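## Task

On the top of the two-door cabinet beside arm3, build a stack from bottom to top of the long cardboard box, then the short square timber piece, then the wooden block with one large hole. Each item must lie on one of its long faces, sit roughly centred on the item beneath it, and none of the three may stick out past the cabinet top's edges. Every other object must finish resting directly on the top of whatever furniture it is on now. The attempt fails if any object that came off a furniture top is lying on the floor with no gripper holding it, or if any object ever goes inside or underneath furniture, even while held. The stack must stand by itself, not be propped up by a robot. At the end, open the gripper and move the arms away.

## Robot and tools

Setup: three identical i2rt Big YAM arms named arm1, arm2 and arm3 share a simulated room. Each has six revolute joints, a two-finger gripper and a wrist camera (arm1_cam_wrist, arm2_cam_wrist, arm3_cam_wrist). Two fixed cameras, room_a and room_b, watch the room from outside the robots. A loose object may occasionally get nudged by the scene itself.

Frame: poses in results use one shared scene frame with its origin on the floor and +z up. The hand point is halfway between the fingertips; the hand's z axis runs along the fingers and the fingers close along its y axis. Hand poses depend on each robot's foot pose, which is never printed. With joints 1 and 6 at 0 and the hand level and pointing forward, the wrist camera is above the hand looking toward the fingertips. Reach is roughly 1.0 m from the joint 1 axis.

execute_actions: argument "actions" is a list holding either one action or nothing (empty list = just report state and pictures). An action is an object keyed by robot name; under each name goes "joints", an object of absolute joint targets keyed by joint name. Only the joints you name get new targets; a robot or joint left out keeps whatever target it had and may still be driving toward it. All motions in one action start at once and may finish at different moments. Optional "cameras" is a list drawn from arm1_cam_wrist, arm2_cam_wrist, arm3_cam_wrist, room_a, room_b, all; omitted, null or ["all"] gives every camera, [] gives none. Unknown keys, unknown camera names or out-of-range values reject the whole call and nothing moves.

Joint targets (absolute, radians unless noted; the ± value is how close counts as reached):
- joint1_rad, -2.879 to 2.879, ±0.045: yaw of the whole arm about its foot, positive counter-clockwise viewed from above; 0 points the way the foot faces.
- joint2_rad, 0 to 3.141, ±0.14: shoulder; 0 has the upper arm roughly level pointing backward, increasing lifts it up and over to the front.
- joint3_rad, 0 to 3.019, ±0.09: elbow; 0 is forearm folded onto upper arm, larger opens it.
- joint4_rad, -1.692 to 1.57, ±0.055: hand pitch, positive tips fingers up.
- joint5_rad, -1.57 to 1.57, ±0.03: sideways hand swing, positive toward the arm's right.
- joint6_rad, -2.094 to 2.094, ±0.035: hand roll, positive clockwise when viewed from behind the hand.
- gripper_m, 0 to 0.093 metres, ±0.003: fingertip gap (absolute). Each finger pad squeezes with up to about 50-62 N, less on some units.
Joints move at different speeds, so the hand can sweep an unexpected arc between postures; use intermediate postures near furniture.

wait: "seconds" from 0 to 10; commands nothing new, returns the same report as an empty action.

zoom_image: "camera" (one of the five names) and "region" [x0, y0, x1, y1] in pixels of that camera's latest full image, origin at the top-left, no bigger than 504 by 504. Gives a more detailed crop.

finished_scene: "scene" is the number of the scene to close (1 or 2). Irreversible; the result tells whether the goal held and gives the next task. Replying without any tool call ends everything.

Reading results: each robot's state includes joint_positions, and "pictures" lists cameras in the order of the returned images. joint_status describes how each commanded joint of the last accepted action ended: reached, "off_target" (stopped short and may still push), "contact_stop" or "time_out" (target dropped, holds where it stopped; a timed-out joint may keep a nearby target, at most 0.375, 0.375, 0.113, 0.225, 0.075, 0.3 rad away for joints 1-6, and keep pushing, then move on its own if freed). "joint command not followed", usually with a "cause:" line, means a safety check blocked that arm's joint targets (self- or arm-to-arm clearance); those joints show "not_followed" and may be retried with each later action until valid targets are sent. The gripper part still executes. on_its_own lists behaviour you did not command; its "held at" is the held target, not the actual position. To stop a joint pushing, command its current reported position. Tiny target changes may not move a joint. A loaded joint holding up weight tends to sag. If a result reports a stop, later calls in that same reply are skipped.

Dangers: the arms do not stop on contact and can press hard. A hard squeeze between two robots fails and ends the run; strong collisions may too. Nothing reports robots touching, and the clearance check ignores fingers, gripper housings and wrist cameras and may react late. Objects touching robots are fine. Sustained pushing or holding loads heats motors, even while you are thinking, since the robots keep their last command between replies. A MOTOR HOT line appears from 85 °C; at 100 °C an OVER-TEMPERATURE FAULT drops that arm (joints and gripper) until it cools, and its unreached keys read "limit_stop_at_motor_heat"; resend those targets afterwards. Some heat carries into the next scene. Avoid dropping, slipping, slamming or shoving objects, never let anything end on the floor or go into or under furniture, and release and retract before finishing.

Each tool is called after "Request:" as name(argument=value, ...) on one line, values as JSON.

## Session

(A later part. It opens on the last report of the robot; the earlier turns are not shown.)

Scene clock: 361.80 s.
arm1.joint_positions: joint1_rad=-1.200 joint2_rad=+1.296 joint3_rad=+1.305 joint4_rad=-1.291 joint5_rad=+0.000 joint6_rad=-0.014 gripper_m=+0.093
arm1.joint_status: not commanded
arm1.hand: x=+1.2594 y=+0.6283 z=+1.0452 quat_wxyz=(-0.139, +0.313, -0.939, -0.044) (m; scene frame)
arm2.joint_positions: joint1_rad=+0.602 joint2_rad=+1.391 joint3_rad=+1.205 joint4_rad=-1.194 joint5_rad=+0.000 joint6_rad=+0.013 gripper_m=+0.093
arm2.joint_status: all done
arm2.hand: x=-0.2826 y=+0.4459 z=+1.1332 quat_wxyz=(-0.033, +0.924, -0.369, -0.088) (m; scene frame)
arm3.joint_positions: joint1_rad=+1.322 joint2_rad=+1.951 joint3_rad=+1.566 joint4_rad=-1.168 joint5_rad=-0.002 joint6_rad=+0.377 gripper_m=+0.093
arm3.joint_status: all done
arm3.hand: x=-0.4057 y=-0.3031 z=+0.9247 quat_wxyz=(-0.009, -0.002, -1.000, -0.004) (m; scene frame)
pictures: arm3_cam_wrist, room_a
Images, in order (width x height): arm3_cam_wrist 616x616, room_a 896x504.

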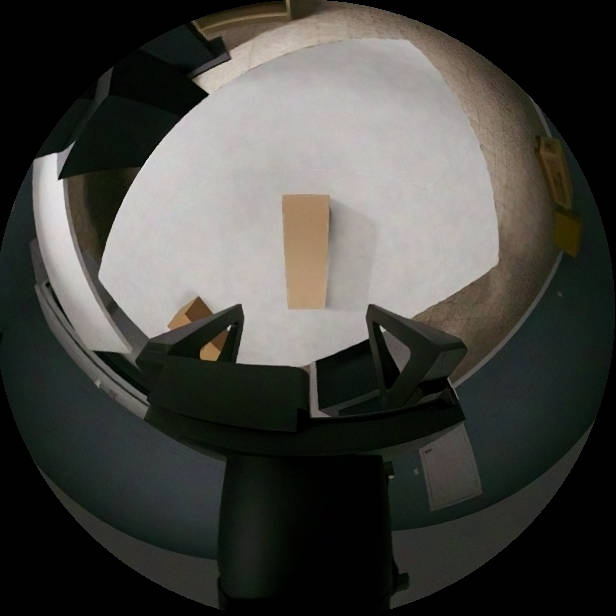

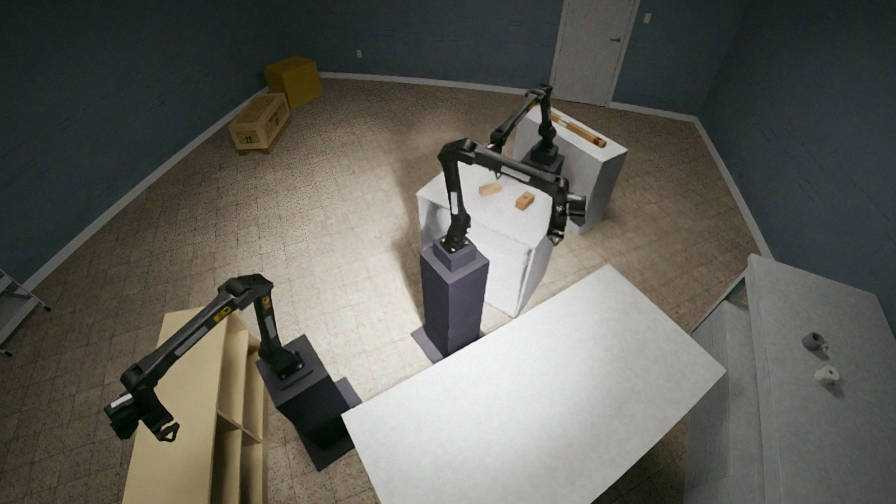

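Request:
execute_actions(actions=[{"arm2":{"joints":{"joint1_rad":0.0}},"arm3":{"joints":{"joint2_rad":2.11,"joint3_rad":1.53,"joint4_rad":-0.96}}}], cameras=["arm3_cam_wrist"])

Scene clock: 370.17 s.
arm1.joint_positions: joint1_rad=-1.200 joint2_rad=+1.296 joint3_rad=+1.305 joint4_rad=-1.291 joint5_rad=+0.000 joint6_rad=-0.014 gripper_m=+0.093
arm1.joint_status: not commanded
arm1.hand: x=+1.2594 y=+0.6283 z=+1.0452 quat_wxyz=(-0.139, +0.313, -0.939, -0.044) (m; scene frame)
arm2.joint_positions: joint1_rad=+0.002 joint2_rad=+1.391 joint3_rad=+1.205 joint4_rad=-1.194 joint5_rad=+0.000 joint6_rad=+0.010 gripper_m=+0.093
arm2.joint_status: all done
arm2.hand: x=-0.0555 y=+0.5766 z=+1.1329 quat_wxyz=(-0.058, +0.775, -0.625, -0.074) (m; scene frame)
arm3.joint_positions: joint1_rad=+1.322 joint2_rad=+2.114 joint3_rad=+1.517 joint4_rad=-0.978 joint5_rad=-0.002 joint6_rad=+0.377 gripper_m=+0.093
arm3.joint_status: all done
arm3.hand: x=-0.3993 y=-0.3007 z=+0.8157 quat_wxyz=(+0.001, -0.002, -1.000, +0.000) (m; scene frame)
pictures: arm3_cam_wrist
Images, in order (width x height): arm3_cam_wrist 616x616.

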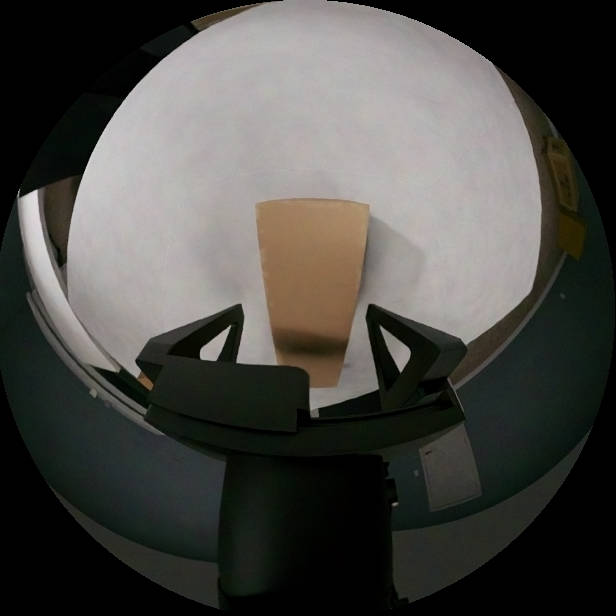

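Request:
execute_actions(actions=[{"arm3":{"joints":{"gripper_m":0.03}}}], cameras=[])

Request:
execute_actions(actions=[{"arm3":{"joints":{"joint2_rad":1.98,"joint4_rad":-1.11}}}], cameras=[])

Request:
execute_actions(actions=[{"arm3":{"joints":{"joint1_rad":-1.636,"joint2_rad":1.9,"joint3_rad":1.465,"joint4_rad":-1.135,"joint6_rad":1.932}}}], cameras=["arm3_cam_wrist"])

Scene clock: 391.57 s.
arm1.joint_positions: joint1_rad=-1.200 joint2_rad=+1.296 joint3_rad=+1.305 joint4_rad=-1.291 joint5_rad=+0.000 joint6_rad=-0.014 gripper_m=+0.093
arm1.joint_status: not commanded
arm1.hand: x=+1.2594 y=+0.6283 z=+1.0452 quat_wxyz=(-0.139, +0.313, -0.939, -0.044) (m; scene frame)
arm2.joint_positions: joint1_rad=+0.002 joint2_rad=+1.391 joint3_rad=+1.205 joint4_rad=-1.194 joint5_rad=+0.000 joint6_rad=+0.010 gripper_m=+0.093
arm2.joint_status: not commanded
arm2.hand: x=-0.0555 y=+0.5766 z=+1.1329 quat_wxyz=(-0.058, +0.775, -0.625, -0.074) (m; scene frame)
arm3.joint_positions: joint1_rad=+1.322 joint2_rad=+2.114 joint3_rad=+1.517 joint4_rad=-0.977 joint5_rad=-0.001 joint6_rad=+0.377 gripper_m=+0.045
arm3.joint_status: gripper_m off_target (ended at +0.045, target +0.030)
arm3.hand: x=-0.3991 y=-0.3008 z=+0.8157 quat_wxyz=(+0.001, -0.002, -1.000, +0.000) (m; scene frame)
pictures: none
No camera images: the call's "cameras" was empty. Leave "cameras" out to get every camera's image.

Scene clock: 392.77 s.
arm1.joint_positions: joint1_rad=-1.200 joint2_rad=+1.296 joint3_rad=+1.305 joint4_rad=-1.291 joint5_rad=+0.000 joint6_rad=-0.014 gripper_m=+0.093
arm1.joint_status: not commanded
arm1.hand: x=+1.2594 y=+0.6283 z=+1.0452 quat_wxyz=(-0.139, +0.313, -0.939, -0.044) (m; scene frame)
arm2.joint_positions: joint1_rad=+0.002 joint2_rad=+1.391 joint3_rad=+1.205 joint4_rad=-1.194 joint5_rad=+0.000 joint6_rad=+0.010 gripper_m=+0.093
arm2.joint_status: not commanded
arm2.hand: x=-0.0555 y=+0.5766 z=+1.1329 quat_wxyz=(-0.058, +0.775, -0.625, -0.074) (m; scene frame)
arm3.joint_positions: joint1_rad=+1.322 joint2_rad=+1.981 joint3_rad=+1.517 joint4_rad=-1.094 joint5_rad=-0.001 joint6_rad=+0.377 gripper_m=+0.045
arm3.joint_status: all done
arm3.hand: x=-0.4094 y=-0.3047 z=+0.8906 quat_wxyz=(-0.007, -0.002, -1.000, -0.003) (m; scene frame)
pictures: none
No camera images: the call's "cameras" was empty. Leave "cameras" out to get every camera's image.

Scene clock: 395.33 s.
arm1.joint_positions: joint1_rad=-1.200 joint2_rad=+1.296 joint3_rad=+1.305 joint4_rad=-1.291 joint5_rad=+0.000 joint6_rad=-0.014 gripper_m=+0.093
arm1.joint_status: not commanded
arm1.hand: x=+1.2594 y=+0.6283 z=+1.0452 quat_wxyz=(-0.139, +0.313, -0.939, -0.044) (m; scene frame)
arm2.joint_positions: joint1_rad=+0.002 joint2_rad=+1.391 joint3_rad=+1.205 joint4_rad=-1.194 joint5_rad=+0.000 joint6_rad=+0.010 gripper_m=+0.093
arm2.joint_status: not commanded
arm2.hand: x=-0.0555 y=+0.5766 z=+1.1329 quat_wxyz=(-0.058, +0.775, -0.625, -0.074) (m; scene frame)
arm3.joint_positions: joint1_rad=-1.645 joint2_rad=+1.930 joint3_rad=+1.457 joint4_rad=-1.121 joint5_rad=+0.002 joint6_rad=+1.917 gripper_m=+0.045
arm3.joint_status: all done
arm3.hand: x=-1.4213 y=-0.8033 z=+0.8955 quat_wxyz=(+0.012, -0.775, +0.632, -0.004) (m; scene frame)
pictures: arm3_cam_wrist
Images, in order (width x height): arm3_cam_wrist 616x616.

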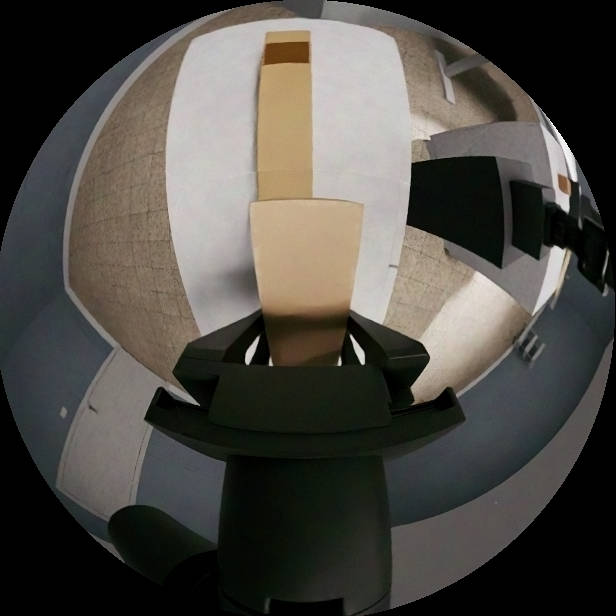

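Request:
execute_actions(actions=[{"arm3":{"joints":{"joint1_rad":-1.63,"joint2_rad":2.015,"joint4_rad":-0.98}}}], cameras=["arm3_cam_wrist"])

Scene clock: 408.10 s.
arm1.joint_positions: joint1_rad=-1.200 joint2_rad=+1.296 joint3_rad=+1.305 joint4_rad=-1.291 joint5_rad=+0.000 joint6_rad=-0.014 gripper_m=+0.093
arm1.joint_status: not commanded
arm1.hand: x=+1.2594 y=+0.6283 z=+1.0452 quat_wxyz=(-0.139, +0.313, -0.939, -0.044) (m; scene frame)
arm2.joint_positions: joint1_rad=+0.002 joint2_rad=+1.391 joint3_rad=+1.205 joint4_rad=-1.194 joint5_rad=+0.000 joint6_rad=+0.010 gripper_m=+0.093
arm2.joint_status: not commanded
arm2.hand: x=-0.0555 y=+0.5766 z=+1.1329 quat_wxyz=(-0.058, +0.775, -0.625, -0.074) (m; scene frame)
arm3.joint_positions: joint1_rad=-1.640 joint2_rad=+2.012 joint3_rad=+1.457 joint4_rad=-0.997 joint5_rad=+0.002 joint6_rad=+1.917 gripper_m=+0.045
arm3.joint_status: all done
arm3.hand: x=-1.4377 y=-0.8170 z=+0.8511 quat_wxyz=(-0.008, -0.776, +0.630, +0.003) (m; scene frame)
pictures: arm3_cam_wrist
Images, in order (width x height): arm3_cam_wrist 616x616.

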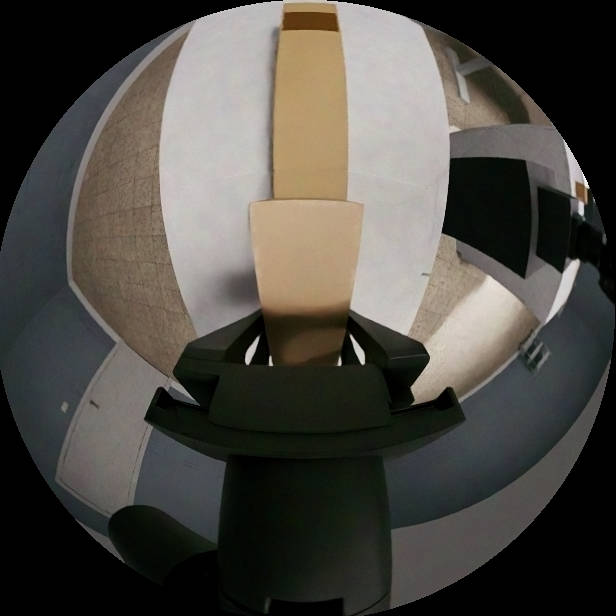

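Request:
execute_actions(actions=[{"arm3":{"joints":{"joint2_rad":2.058}}}], cameras=["arm3_cam_wrist"])

Scene clock: 413.07 s.
arm1.joint_positions: joint1_rad=-1.200 joint2_rad=+1.296 joint3_rad=+1.305 joint4_rad=-1.291 joint5_rad=+0.000 joint6_rad=-0.014 gripper_m=+0.093
arm1.joint_status: not commanded
arm1.hand: x=+1.2594 y=+0.6283 z=+1.0452 quat_wxyz=(-0.139, +0.313, -0.939, -0.044) (m; scene frame)
arm2.joint_positions: joint1_rad=+0.002 joint2_rad=+1.391 joint3_rad=+1.205 joint4_rad=-1.194 joint5_rad=+0.000 joint6_rad=+0.010 gripper_m=+0.093
arm2.joint_status: not commanded
arm2.hand: x=-0.0555 y=+0.5766 z=+1.1329 quat_wxyz=(-0.058, +0.775, -0.625, -0.074) (m; scene frame)
arm3.joint_positions: joint1_rad=-1.640 joint2_rad=+2.018 joint3_rad=+1.457 joint4_rad=-0.997 joint5_rad=-0.001 joint6_rad=+1.918 gripper_m=+0.045
arm3.joint_status: all done
arm3.hand: x=-1.4368 y=-0.8170 z=+0.8477 quat_wxyz=(-0.005, -0.776, +0.630, +0.001) (m; scene frame)
pictures: arm3_cam_wrist
Images, in order (width x height): arm3_cam_wrist 616x616.

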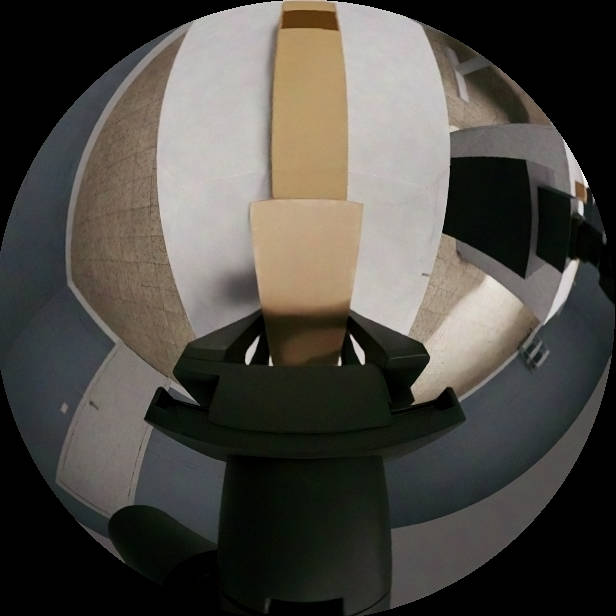

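Request:
execute_actions(actions=[{"arm3":{"joints":{"joint2_rad":2.018,"gripper_m":0.093}}}], cameras=[])

Request:
execute_actions(actions=[{"arm3":{"joints":{"joint2_rad":1.86,"joint4_rad":-1.16}}}], cameras=["arm3_cam_wrist"])

Request:
execute_actions(actions=[{"arm3":{"joints":{"joint1_rad":1.712,"joint2_rad":1.965,"joint3_rad":1.62,"joint4_rad":-1.205,"joint6_rad":0.335}}}], cameras=["arm3_cam_wrist"])

Scene clock: 430.53 s.
arm1.joint_positions: joint1_rad=-1.200 joint2_rad=+1.296 joint3_rad=+1.305 joint4_rad=-1.291 joint5_rad=+0.000 joint6_rad=-0.014 gripper_m=+0.093
arm1.joint_status: not commanded
arm1.hand: x=+1.2594 y=+0.6283 z=+1.0452 quat_wxyz=(-0.139, +0.313, -0.939, -0.044) (m; scene frame)
arm2.joint_positions: joint1_rad=+0.002 joint2_rad=+1.391 joint3_rad=+1.205 joint4_rad=-1.194 joint5_rad=+0.000 joint6_rad=+0.010 gripper_m=+0.093
arm2.joint_status: not commanded
arm2.hand: x=-0.0555 y=+0.5766 z=+1.1329 quat_wxyz=(-0.058, +0.775, -0.625, -0.074) (m; scene frame)
arm3.joint_positions: joint1_rad=-1.639 joint2_rad=+2.018 joint3_rad=+1.457 joint4_rad=-0.997 joint5_rad=+0.000 joint6_rad=+1.918 gripper_m=+0.093
arm3.joint_status: all done
arm3.hand: x=-1.4367 y=-0.8171 z=+0.8477 quat_wxyz=(-0.005, -0.776, +0.630, +0.001) (m; scene frame)
pictures: none
No camera images: the call's "cameras" was empty. Leave "cameras" out to get every camera's image.

Scene clock: 431.63 s.
arm1.joint_positions: joint1_rad=-1.200 joint2_rad=+1.296 joint3_rad=+1.305 joint4_rad=-1.291 joint5_rad=+0.000 joint6_rad=-0.014 gripper_m=+0.093
arm1.joint_status: not commanded
arm1.hand: x=+1.2594 y=+0.6283 z=+1.0452 quat_wxyz=(-0.139, +0.313, -0.939, -0.044) (m; scene frame)
arm2.joint_positions: joint1_rad=+0.002 joint2_rad=+1.391 joint3_rad=+1.205 joint4_rad=-1.194 joint5_rad=+0.000 joint6_rad=+0.010 gripper_m=+0.093
arm2.joint_status: not commanded
arm2.hand: x=-0.0555 y=+0.5766 z=+1.1329 quat_wxyz=(-0.058, +0.775, -0.625, -0.074) (m; scene frame)
arm3.joint_positions: joint1_rad=-1.639 joint2_rad=+1.844 joint3_rad=+1.457 joint4_rad=-1.143 joint5_rad=+0.000 joint6_rad=+1.918 gripper_m=+0.093
arm3.joint_status: all done
arm3.hand: x=-1.4198 y=-0.8065 z=+0.9414 quat_wxyz=(-0.018, -0.776, +0.630, +0.005) (m; scene frame)
pictures: arm3_cam_wrist
Images, in order (width x height): arm3_cam_wrist 616x616.

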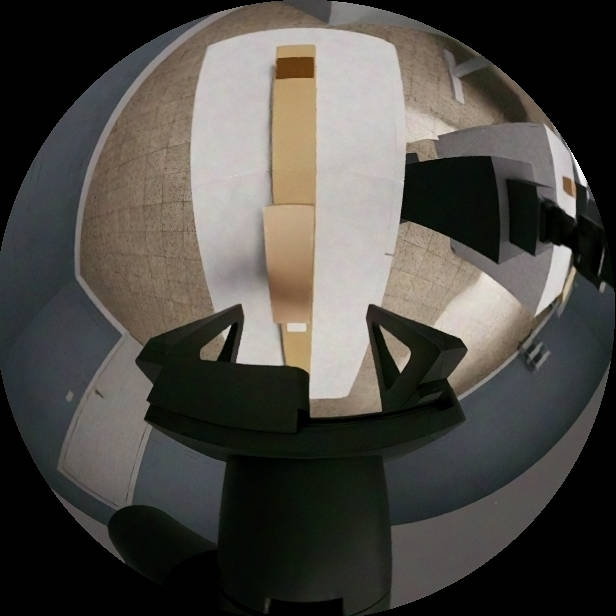

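Scene clock: 434.47 s.
arm1.joint_positions: joint1_rad=-1.200 joint2_rad=+1.296 joint3_rad=+1.305 joint4_rad=-1.291 joint5_rad=+0.000 joint6_rad=-0.014 gripper_m=+0.093
arm1.joint_status: not commanded
arm1.hand: x=+1.2594 y=+0.6283 z=+1.0452 quat_wxyz=(-0.139, +0.313, -0.939, -0.044) (m; scene frame)
arm2.joint_positions: joint1_rad=+0.002 joint2_rad=+1.391 joint3_rad=+1.205 joint4_rad=-1.194 joint5_rad=+0.000 joint6_rad=+0.010 gripper_m=+0.093
arm2.joint_status: not commanded
arm2.hand: x=-0.0555 y=+0.5766 z=+1.1329 quat_wxyz=(-0.058, +0.775, -0.625, -0.074) (m; scene frame)
arm3.joint_positions: joint1_rad=+1.721 joint2_rad=+1.954 joint3_rad=+1.596 joint4_rad=-1.189 joint5_rad=-0.002 joint6_rad=+0.348 gripper_m=+0.093
arm3.joint_status: all done
arm3.hand: x=-0.5264 y=-0.1044 z=+0.9334 quat_wxyz=(-0.011, +0.210, -0.978, -0.007) (m; scene frame)
pictures: arm3_cam_wrist
Images, in order (width x height): arm3_cam_wrist 616x616.

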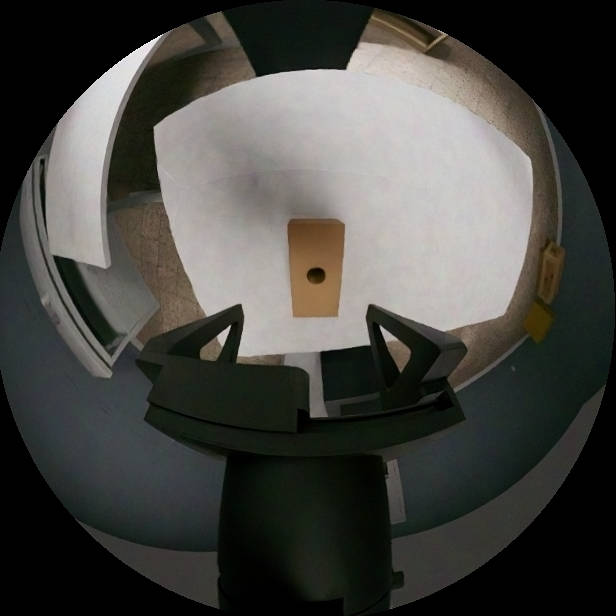

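Request:
execute_actions(actions=[{"arm3":{"joints":{"joint1_rad":1.703,"joint2_rad":2.07,"joint3_rad":1.46,"joint4_rad":-0.928}}}], cameras=["arm3_cam_wrist"])

Scene clock: 448.33 s.
arm1.joint_positions: joint1_rad=-1.200 joint2_rad=+1.296 joint3_rad=+1.305 joint4_rad=-1.291 joint5_rad=+0.000 joint6_rad=-0.014 gripper_m=+0.093
arm1.joint_status: not commanded
arm1.hand: x=+1.2594 y=+0.6283 z=+1.0452 quat_wxyz=(-0.139, +0.313, -0.939, -0.044) (m; scene frame)
arm2.joint_positions: joint1_rad=+0.002 joint2_rad=+1.391 joint3_rad=+1.205 joint4_rad=-1.194 joint5_rad=+0.000 joint6_rad=+0.010 gripper_m=+0.093
arm2.joint_status: not commanded
arm2.hand: x=-0.0555 y=+0.5766 z=+1.1329 quat_wxyz=(-0.058, +0.775, -0.625, -0.074) (m; scene frame)
arm3.joint_positions: joint1_rad=+1.711 joint2_rad=+2.078 joint3_rad=+1.444 joint4_rad=-0.946 joint5_rad=-0.002 joint6_rad=+0.348 gripper_m=+0.093
arm3.joint_status: all done
arm3.hand: x=-0.5363 y=-0.1220 z=+0.8132 quat_wxyz=(+0.003, +0.206, -0.979, +0.002) (m; scene frame)
pictures: arm3_cam_wrist
Images, in order (width x height): arm3_cam_wrist 616x616.

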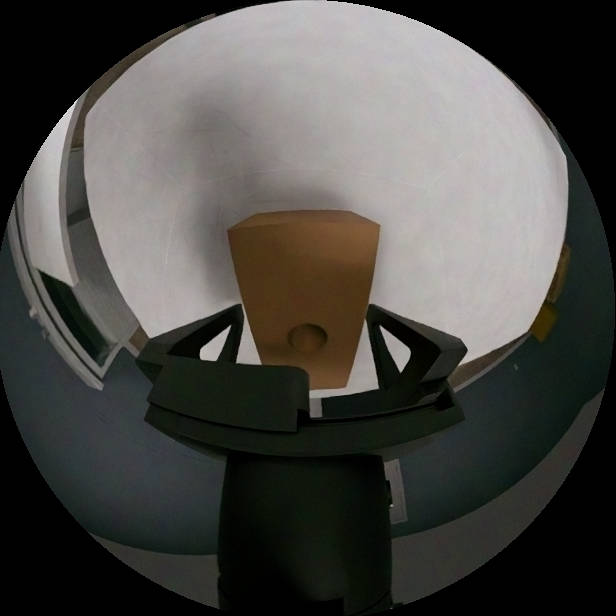

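Request:
execute_actions(actions=[{"arm3":{"joints":{"gripper_m":0.03}}}], cameras=[])

Request:
execute_actions(actions=[{"arm3":{"joints":{"joint2_rad":1.96,"joint3_rad":1.525,"joint4_rad":-1.12}}}], cameras=[])

Request:
execute_actions(actions=[{"arm3":{"joints":{"joint1_rad":-1.632,"joint2_rad":1.85,"joint4_rad":-1.205,"joint6_rad":1.932}}}], cameras=["arm3_cam_wrist"])

Scene clock: 459.70 s.
arm1.joint_positions: joint1_rad=-1.200 joint2_rad=+1.296 joint3_rad=+1.305 joint4_rad=-1.291 joint5_rad=+0.000 joint6_rad=-0.014 gripper_m=+0.093
arm1.joint_status: not commanded
arm1.hand: x=+1.2594 y=+0.6283 z=+1.0452 quat_wxyz=(-0.139, +0.313, -0.939, -0.044) (m; scene frame)
arm2.joint_positions: joint1_rad=+0.002 joint2_rad=+1.391 joint3_rad=+1.205 joint4_rad=-1.194 joint5_rad=+0.000 joint6_rad=+0.010 gripper_m=+0.093
arm2.joint_status: not commanded
arm2.hand: x=-0.0555 y=+0.5766 z=+1.1329 quat_wxyz=(-0.058, +0.775, -0.625, -0.074) (m; scene frame)
arm3.joint_positions: joint1_rad=+1.711 joint2_rad=+2.078 joint3_rad=+1.444 joint4_rad=-0.944 joint5_rad=-0.001 joint6_rad=+0.347 gripper_m=+0.059
arm3.joint_status: gripper_m off_target (ended at +0.059, target +0.030)
arm3.hand: x=-0.5358 y=-0.1217 z=+0.8132 quat_wxyz=(+0.002, +0.206, -0.978, +0.002) (m; scene frame)
pictures: none
No camera images: the call's "cameras" was empty. Leave "cameras" out to get every camera's image.

Scene clock: 460.83 s.
arm1.joint_positions: joint1_rad=-1.200 joint2_rad=+1.296 joint3_rad=+1.305 joint4_rad=-1.291 joint5_rad=+0.000 joint6_rad=-0.014 gripper_m=+0.093
arm1.joint_status: not commanded
arm1.hand: x=+1.2594 y=+0.6283 z=+1.0452 quat_wxyz=(-0.139, +0.313, -0.939, -0.044) (m; scene frame)
arm2.joint_positions: joint1_rad=+0.002 joint2_rad=+1.391 joint3_rad=+1.205 joint4_rad=-1.194 joint5_rad=+0.000 joint6_rad=+0.010 gripper_m=+0.093
arm2.joint_status: not commanded
arm2.hand: x=-0.0555 y=+0.5766 z=+1.1329 quat_wxyz=(-0.058, +0.775, -0.625, -0.074) (m; scene frame)
arm3.joint_positions: joint1_rad=+1.711 joint2_rad=+1.978 joint3_rad=+1.485 joint4_rad=-1.103 joint5_rad=-0.001 joint6_rad=+0.347 gripper_m=+0.059
arm3.joint_status: all done
arm3.hand: x=-0.5407 y=-0.1262 z=+0.8814 quat_wxyz=(+0.010, +0.206, -0.978, +0.007) (m; scene frame)
pictures: none
No camera images: the call's "cameras" was empty. Leave "cameras" out to get every camera's image.

Scene clock: 463.63 s.
arm1.joint_positions: joint1_rad=-1.200 joint2_rad=+1.296 joint3_rad=+1.305 joint4_rad=-1.291 joint5_rad=+0.000 joint6_rad=-0.014 gripper_m=+0.093
arm1.joint_status: not commanded
arm1.hand: x=+1.2594 y=+0.6283 z=+1.0452 quat_wxyz=(-0.139, +0.313, -0.939, -0.044) (m; scene frame)
arm2.joint_positions: joint1_rad=+0.002 joint2_rad=+1.391 joint3_rad=+1.205 joint4_rad=-1.194 joint5_rad=+0.000 joint6_rad=+0.010 gripper_m=+0.093
arm2.joint_status: not commanded
arm2.hand: x=-0.0555 y=+0.5766 z=+1.1329 quat_wxyz=(-0.058, +0.775, -0.625, -0.074) (m; scene frame)
arm3.joint_positions: joint1_rad=-1.641 joint2_rad=+1.871 joint3_rad=+1.495 joint4_rad=-1.187 joint5_rad=+0.001 joint6_rad=+1.917 gripper_m=+0.059
arm3.joint_status: all done
arm3.hand: x=-1.4228 y=-0.8070 z=+0.9402 quat_wxyz=(-0.002, -0.776, +0.631, +0.001) (m; scene frame)
pictures: arm3_cam_wrist
Images, in order (width x height): arm3_cam_wrist 616x616.

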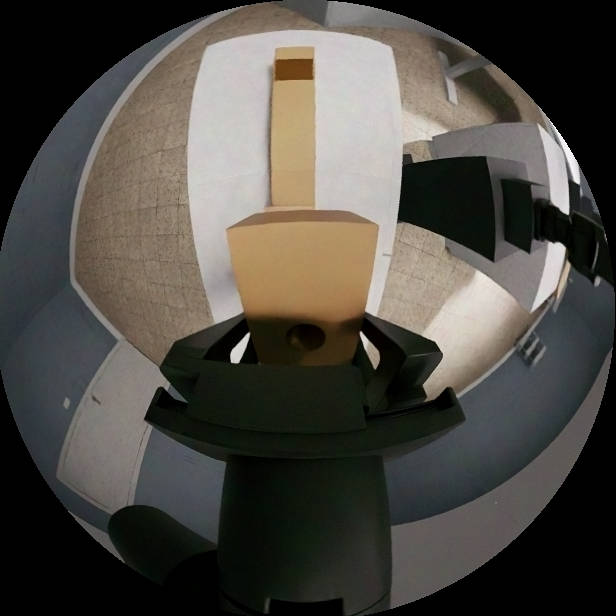

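Request:
execute_actions(actions=[{"arm3":{"joints":{"joint2_rad":1.953,"joint4_rad":-1.078}}}], cameras=["arm3_cam_wrist"])

Scene clock: 469.17 s.
arm1.joint_positions: joint1_rad=-1.200 joint2_rad=+1.296 joint3_rad=+1.305 joint4_rad=-1.291 joint5_rad=+0.000 joint6_rad=-0.014 gripper_m=+0.093
arm1.joint_status: not commanded
arm1.hand: x=+1.2594 y=+0.6283 z=+1.0452 quat_wxyz=(-0.139, +0.313, -0.939, -0.044) (m; scene frame)
arm2.joint_positions: joint1_rad=+0.002 joint2_rad=+1.391 joint3_rad=+1.205 joint4_rad=-1.194 joint5_rad=+0.000 joint6_rad=+0.010 gripper_m=+0.093
arm2.joint_status: not commanded
arm2.hand: x=-0.0555 y=+0.5766 z=+1.1329 quat_wxyz=(-0.058, +0.775, -0.625, -0.074) (m; scene frame)
arm3.joint_positions: joint1_rad=-1.640 joint2_rad=+1.958 joint3_rad=+1.495 joint4_rad=-1.092 joint5_rad=-0.002 joint6_rad=+1.918 gripper_m=+0.059
arm3.joint_status: all done
arm3.hand: x=-1.4370 y=-0.8170 z=+0.8936 quat_wxyz=(-0.007, -0.776, +0.631, +0.001) (m; scene frame)
pictures: arm3_cam_wrist
Images, in order (width x height): arm3_cam_wrist 616x616.

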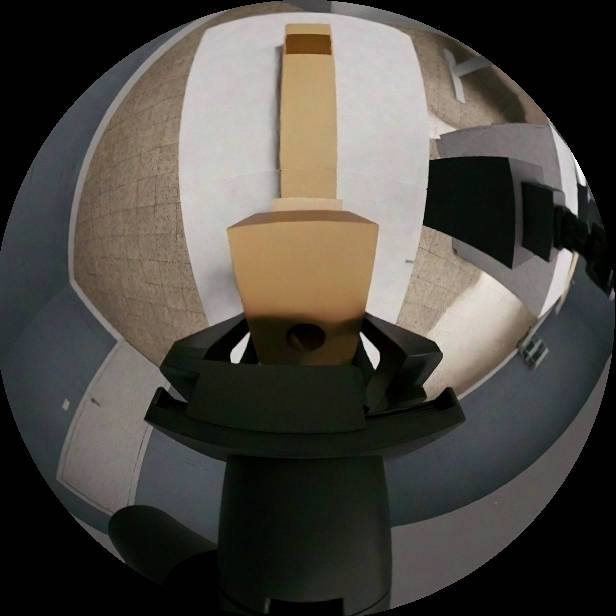

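Request:
execute_actions(actions=[{"arm3":{"joints":{"joint2_rad":1.995}}}], cameras=[])

Scene clock: 474.20 s.
arm1.joint_positions: joint1_rad=-1.200 joint2_rad=+1.296 joint3_rad=+1.305 joint4_rad=-1.291 joint5_rad=+0.000 joint6_rad=-0.014 gripper_m=+0.093
arm1.joint_status: not commanded
arm1.hand: x=+1.2594 y=+0.6283 z=+1.0452 quat_wxyz=(-0.139, +0.313, -0.939, -0.044) (m; scene frame)
arm2.joint_positions: joint1_rad=+0.002 joint2_rad=+1.391 joint3_rad=+1.205 joint4_rad=-1.194 joint5_rad=+0.000 joint6_rad=+0.010 gripper_m=+0.093
arm2.joint_status: not commanded
arm2.hand: x=-0.0555 y=+0.5766 z=+1.1329 quat_wxyz=(-0.058, +0.775, -0.625, -0.074) (m; scene frame)
arm3.joint_positions: joint1_rad=-1.640 joint2_rad=+1.958 joint3_rad=+1.495 joint4_rad=-1.092 joint5_rad=-0.002 joint6_rad=+1.918 gripper_m=+0.059
arm3.joint_status: all done
arm3.hand: x=-1.4369 y=-0.8171 z=+0.8932 quat_wxyz=(-0.007, -0.776, +0.631, +0.000) (m; scene frame)
pictures: none
No camera images: the call's "cameras" was empty. Leave "cameras" out to get every camera's image.

Request:
execute_actions(actions=[{"arm3":{"joints":{"joint2_rad":1.958,"gripper_m":0.093}}}], cameras=["arm3_cam_wrist"])

Request:
execute_actions(actions=[{"arm3":{"joints":{"joint2_rad":1.8,"joint4_rad":-1.2}}}], cameras=["arm3_cam_wrist"])

Scene clock: 482.17 s.
arm1.joint_positions: joint1_rad=-1.200 joint2_rad=+1.296 joint3_rad=+1.305 joint4_rad=-1.291 joint5_rad=+0.000 joint6_rad=-0.014 gripper_m=+0.093
arm1.joint_status: not commanded
arm1.hand: x=+1.2594 y=+0.6283 z=+1.0452 quat_wxyz=(-0.139, +0.313, -0.939, -0.044) (m; scene frame)
arm2.joint_positions: joint1_rad=+0.002 joint2_rad=+1.391 joint3_rad=+1.205 joint4_rad=-1.194 joint5_rad=+0.000 joint6_rad=+0.010 gripper_m=+0.093
arm2.joint_status: not commanded
arm2.hand: x=-0.0555 y=+0.5766 z=+1.1329 quat_wxyz=(-0.058, +0.775, -0.625, -0.074) (m; scene frame)
arm3.joint_positions: joint1_rad=-1.640 joint2_rad=+1.958 joint3_rad=+1.495 joint4_rad=-1.092 joint5_rad=-0.002 joint6_rad=+1.918 gripper_m=+0.093
arm3.joint_status: all done
arm3.hand: x=-1.4370 y=-0.8170 z=+0.8932 quat_wxyz=(-0.007, -0.776, +0.631, +0.000) (m; scene frame)
pictures: arm3_cam_wrist
Images, in order (width x height): arm3_cam_wrist 616x616.

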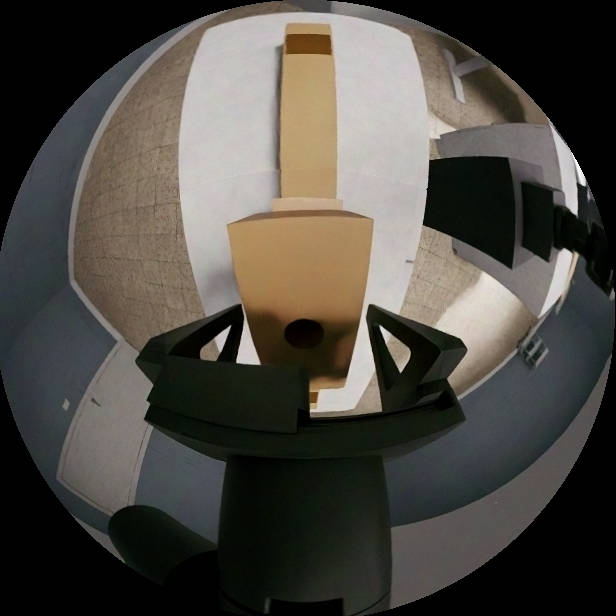

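Scene clock: 483.20 s.
arm1.joint_positions: joint1_rad=-1.200 joint2_rad=+1.296 joint3_rad=+1.305 joint4_rad=-1.291 joint5_rad=+0.000 joint6_rad=-0.014 gripper_m=+0.093
arm1.joint_status: not commanded
arm1.hand: x=+1.2594 y=+0.6283 z=+1.0452 quat_wxyz=(-0.139, +0.313, -0.939, -0.044) (m; scene frame)
arm2.joint_positions: joint1_rad=+0.002 joint2_rad=+1.391 joint3_rad=+1.205 joint4_rad=-1.194 joint5_rad=+0.000 joint6_rad=+0.010 gripper_m=+0.093
arm2.joint_status: not commanded
arm2.hand: x=-0.0555 y=+0.5766 z=+1.1329 quat_wxyz=(-0.058, +0.775, -0.625, -0.074) (m; scene frame)
arm3.joint_positions: joint1_rad=-1.640 joint2_rad=+1.784 joint3_rad=+1.499 joint4_rad=-1.184 joint5_rad=-0.002 joint6_rad=+1.918 gripper_m=+0.093
arm3.joint_status: all done
arm3.hand: x=-1.4259 y=-0.8100 z=+0.9885 quat_wxyz=(-0.048, -0.775, +0.630, +0.015) (m; scene frame)
pictures: arm3_cam_wrist
Images, in order (width x height): arm3_cam_wrist 616x616.

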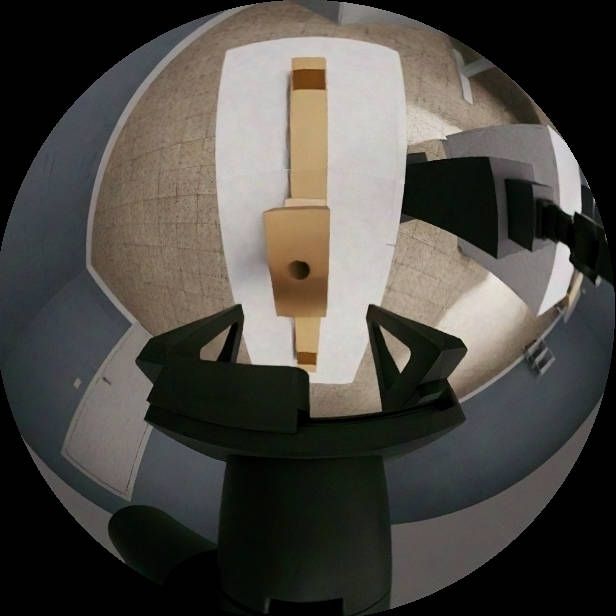

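Request:
execute_actions(actions=[{"arm3":{"joints":{"joint1_rad":-0.6,"joint2_rad":1.2}}}], cameras=["room_a","room_b"])

Request:
zoom_image(camera="room_b", region=[195, 190, 335, 300])

Request:
zoom_image(camera="room_a", region=[505, 70, 635, 170])

Scene clock: 489.53 s.
arm1.joint_positions: joint1_rad=-1.200 joint2_rad=+1.296 joint3_rad=+1.305 joint4_rad=-1.291 joint5_rad=+0.000 joint6_rad=-0.014 gripper_m=+0.093
arm1.joint_status: not commanded
arm1.hand: x=+1.2594 y=+0.6283 z=+1.0452 quat_wxyz=(-0.139, +0.313, -0.939, -0.044) (m; scene frame)
arm2.joint_positions: joint1_rad=+0.002 joint2_rad=+1.391 joint3_rad=+1.205 joint4_rad=-1.194 joint5_rad=+0.000 joint6_rad=+0.010 gripper_m=+0.093
arm2.joint_status: not commanded
arm2.hand: x=-0.0555 y=+0.5766 z=+1.1329 quat_wxyz=(-0.058, +0.775, -0.625, -0.074) (m; scene frame)
arm3.joint_positions: joint1_rad=-0.600 joint2_rad=+1.187 joint3_rad=+1.508 joint4_rad=-1.184 joint5_rad=-0.002 joint6_rad=+1.918 gripper_m=+0.093
arm3.joint_status: all done
arm3.hand: x=-0.9402 y=-0.9814 z=+1.2961 quat_wxyz=(-0.340, -0.926, +0.152, -0.066) (m; scene frame)
pictures: room_a, room_b
Images, in order (width x height): room_a 896x504, room_b 896x504.

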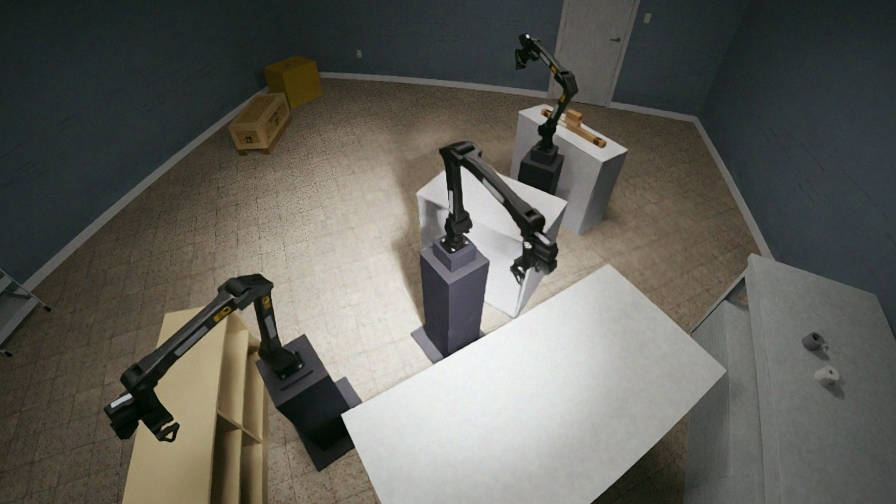

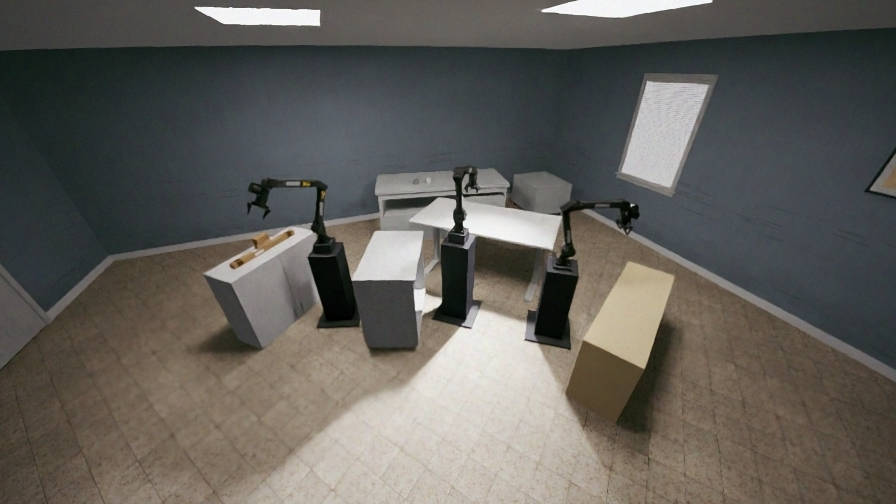

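Region (195, 190, 335, 300) of room_b's 896x504 image, scaled by 3.600, with more detail than that image has; it fills the top 396 rows of this view, and the rest is white.

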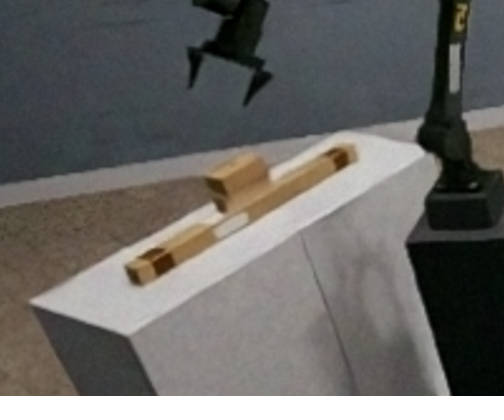

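Region (505, 70, 635, 170) of room_a's 896x504 image, scaled by 3.877, with more detail than that image has; it fills the top 388 rows of this view, and the rest is white.

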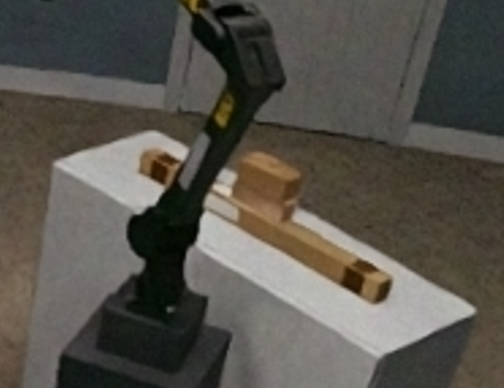

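The stack is in place, centred and inside the cabinet edges, and all arms are clear.

Request:
finished_scene(scene=2)

The scene is finished: the task was done.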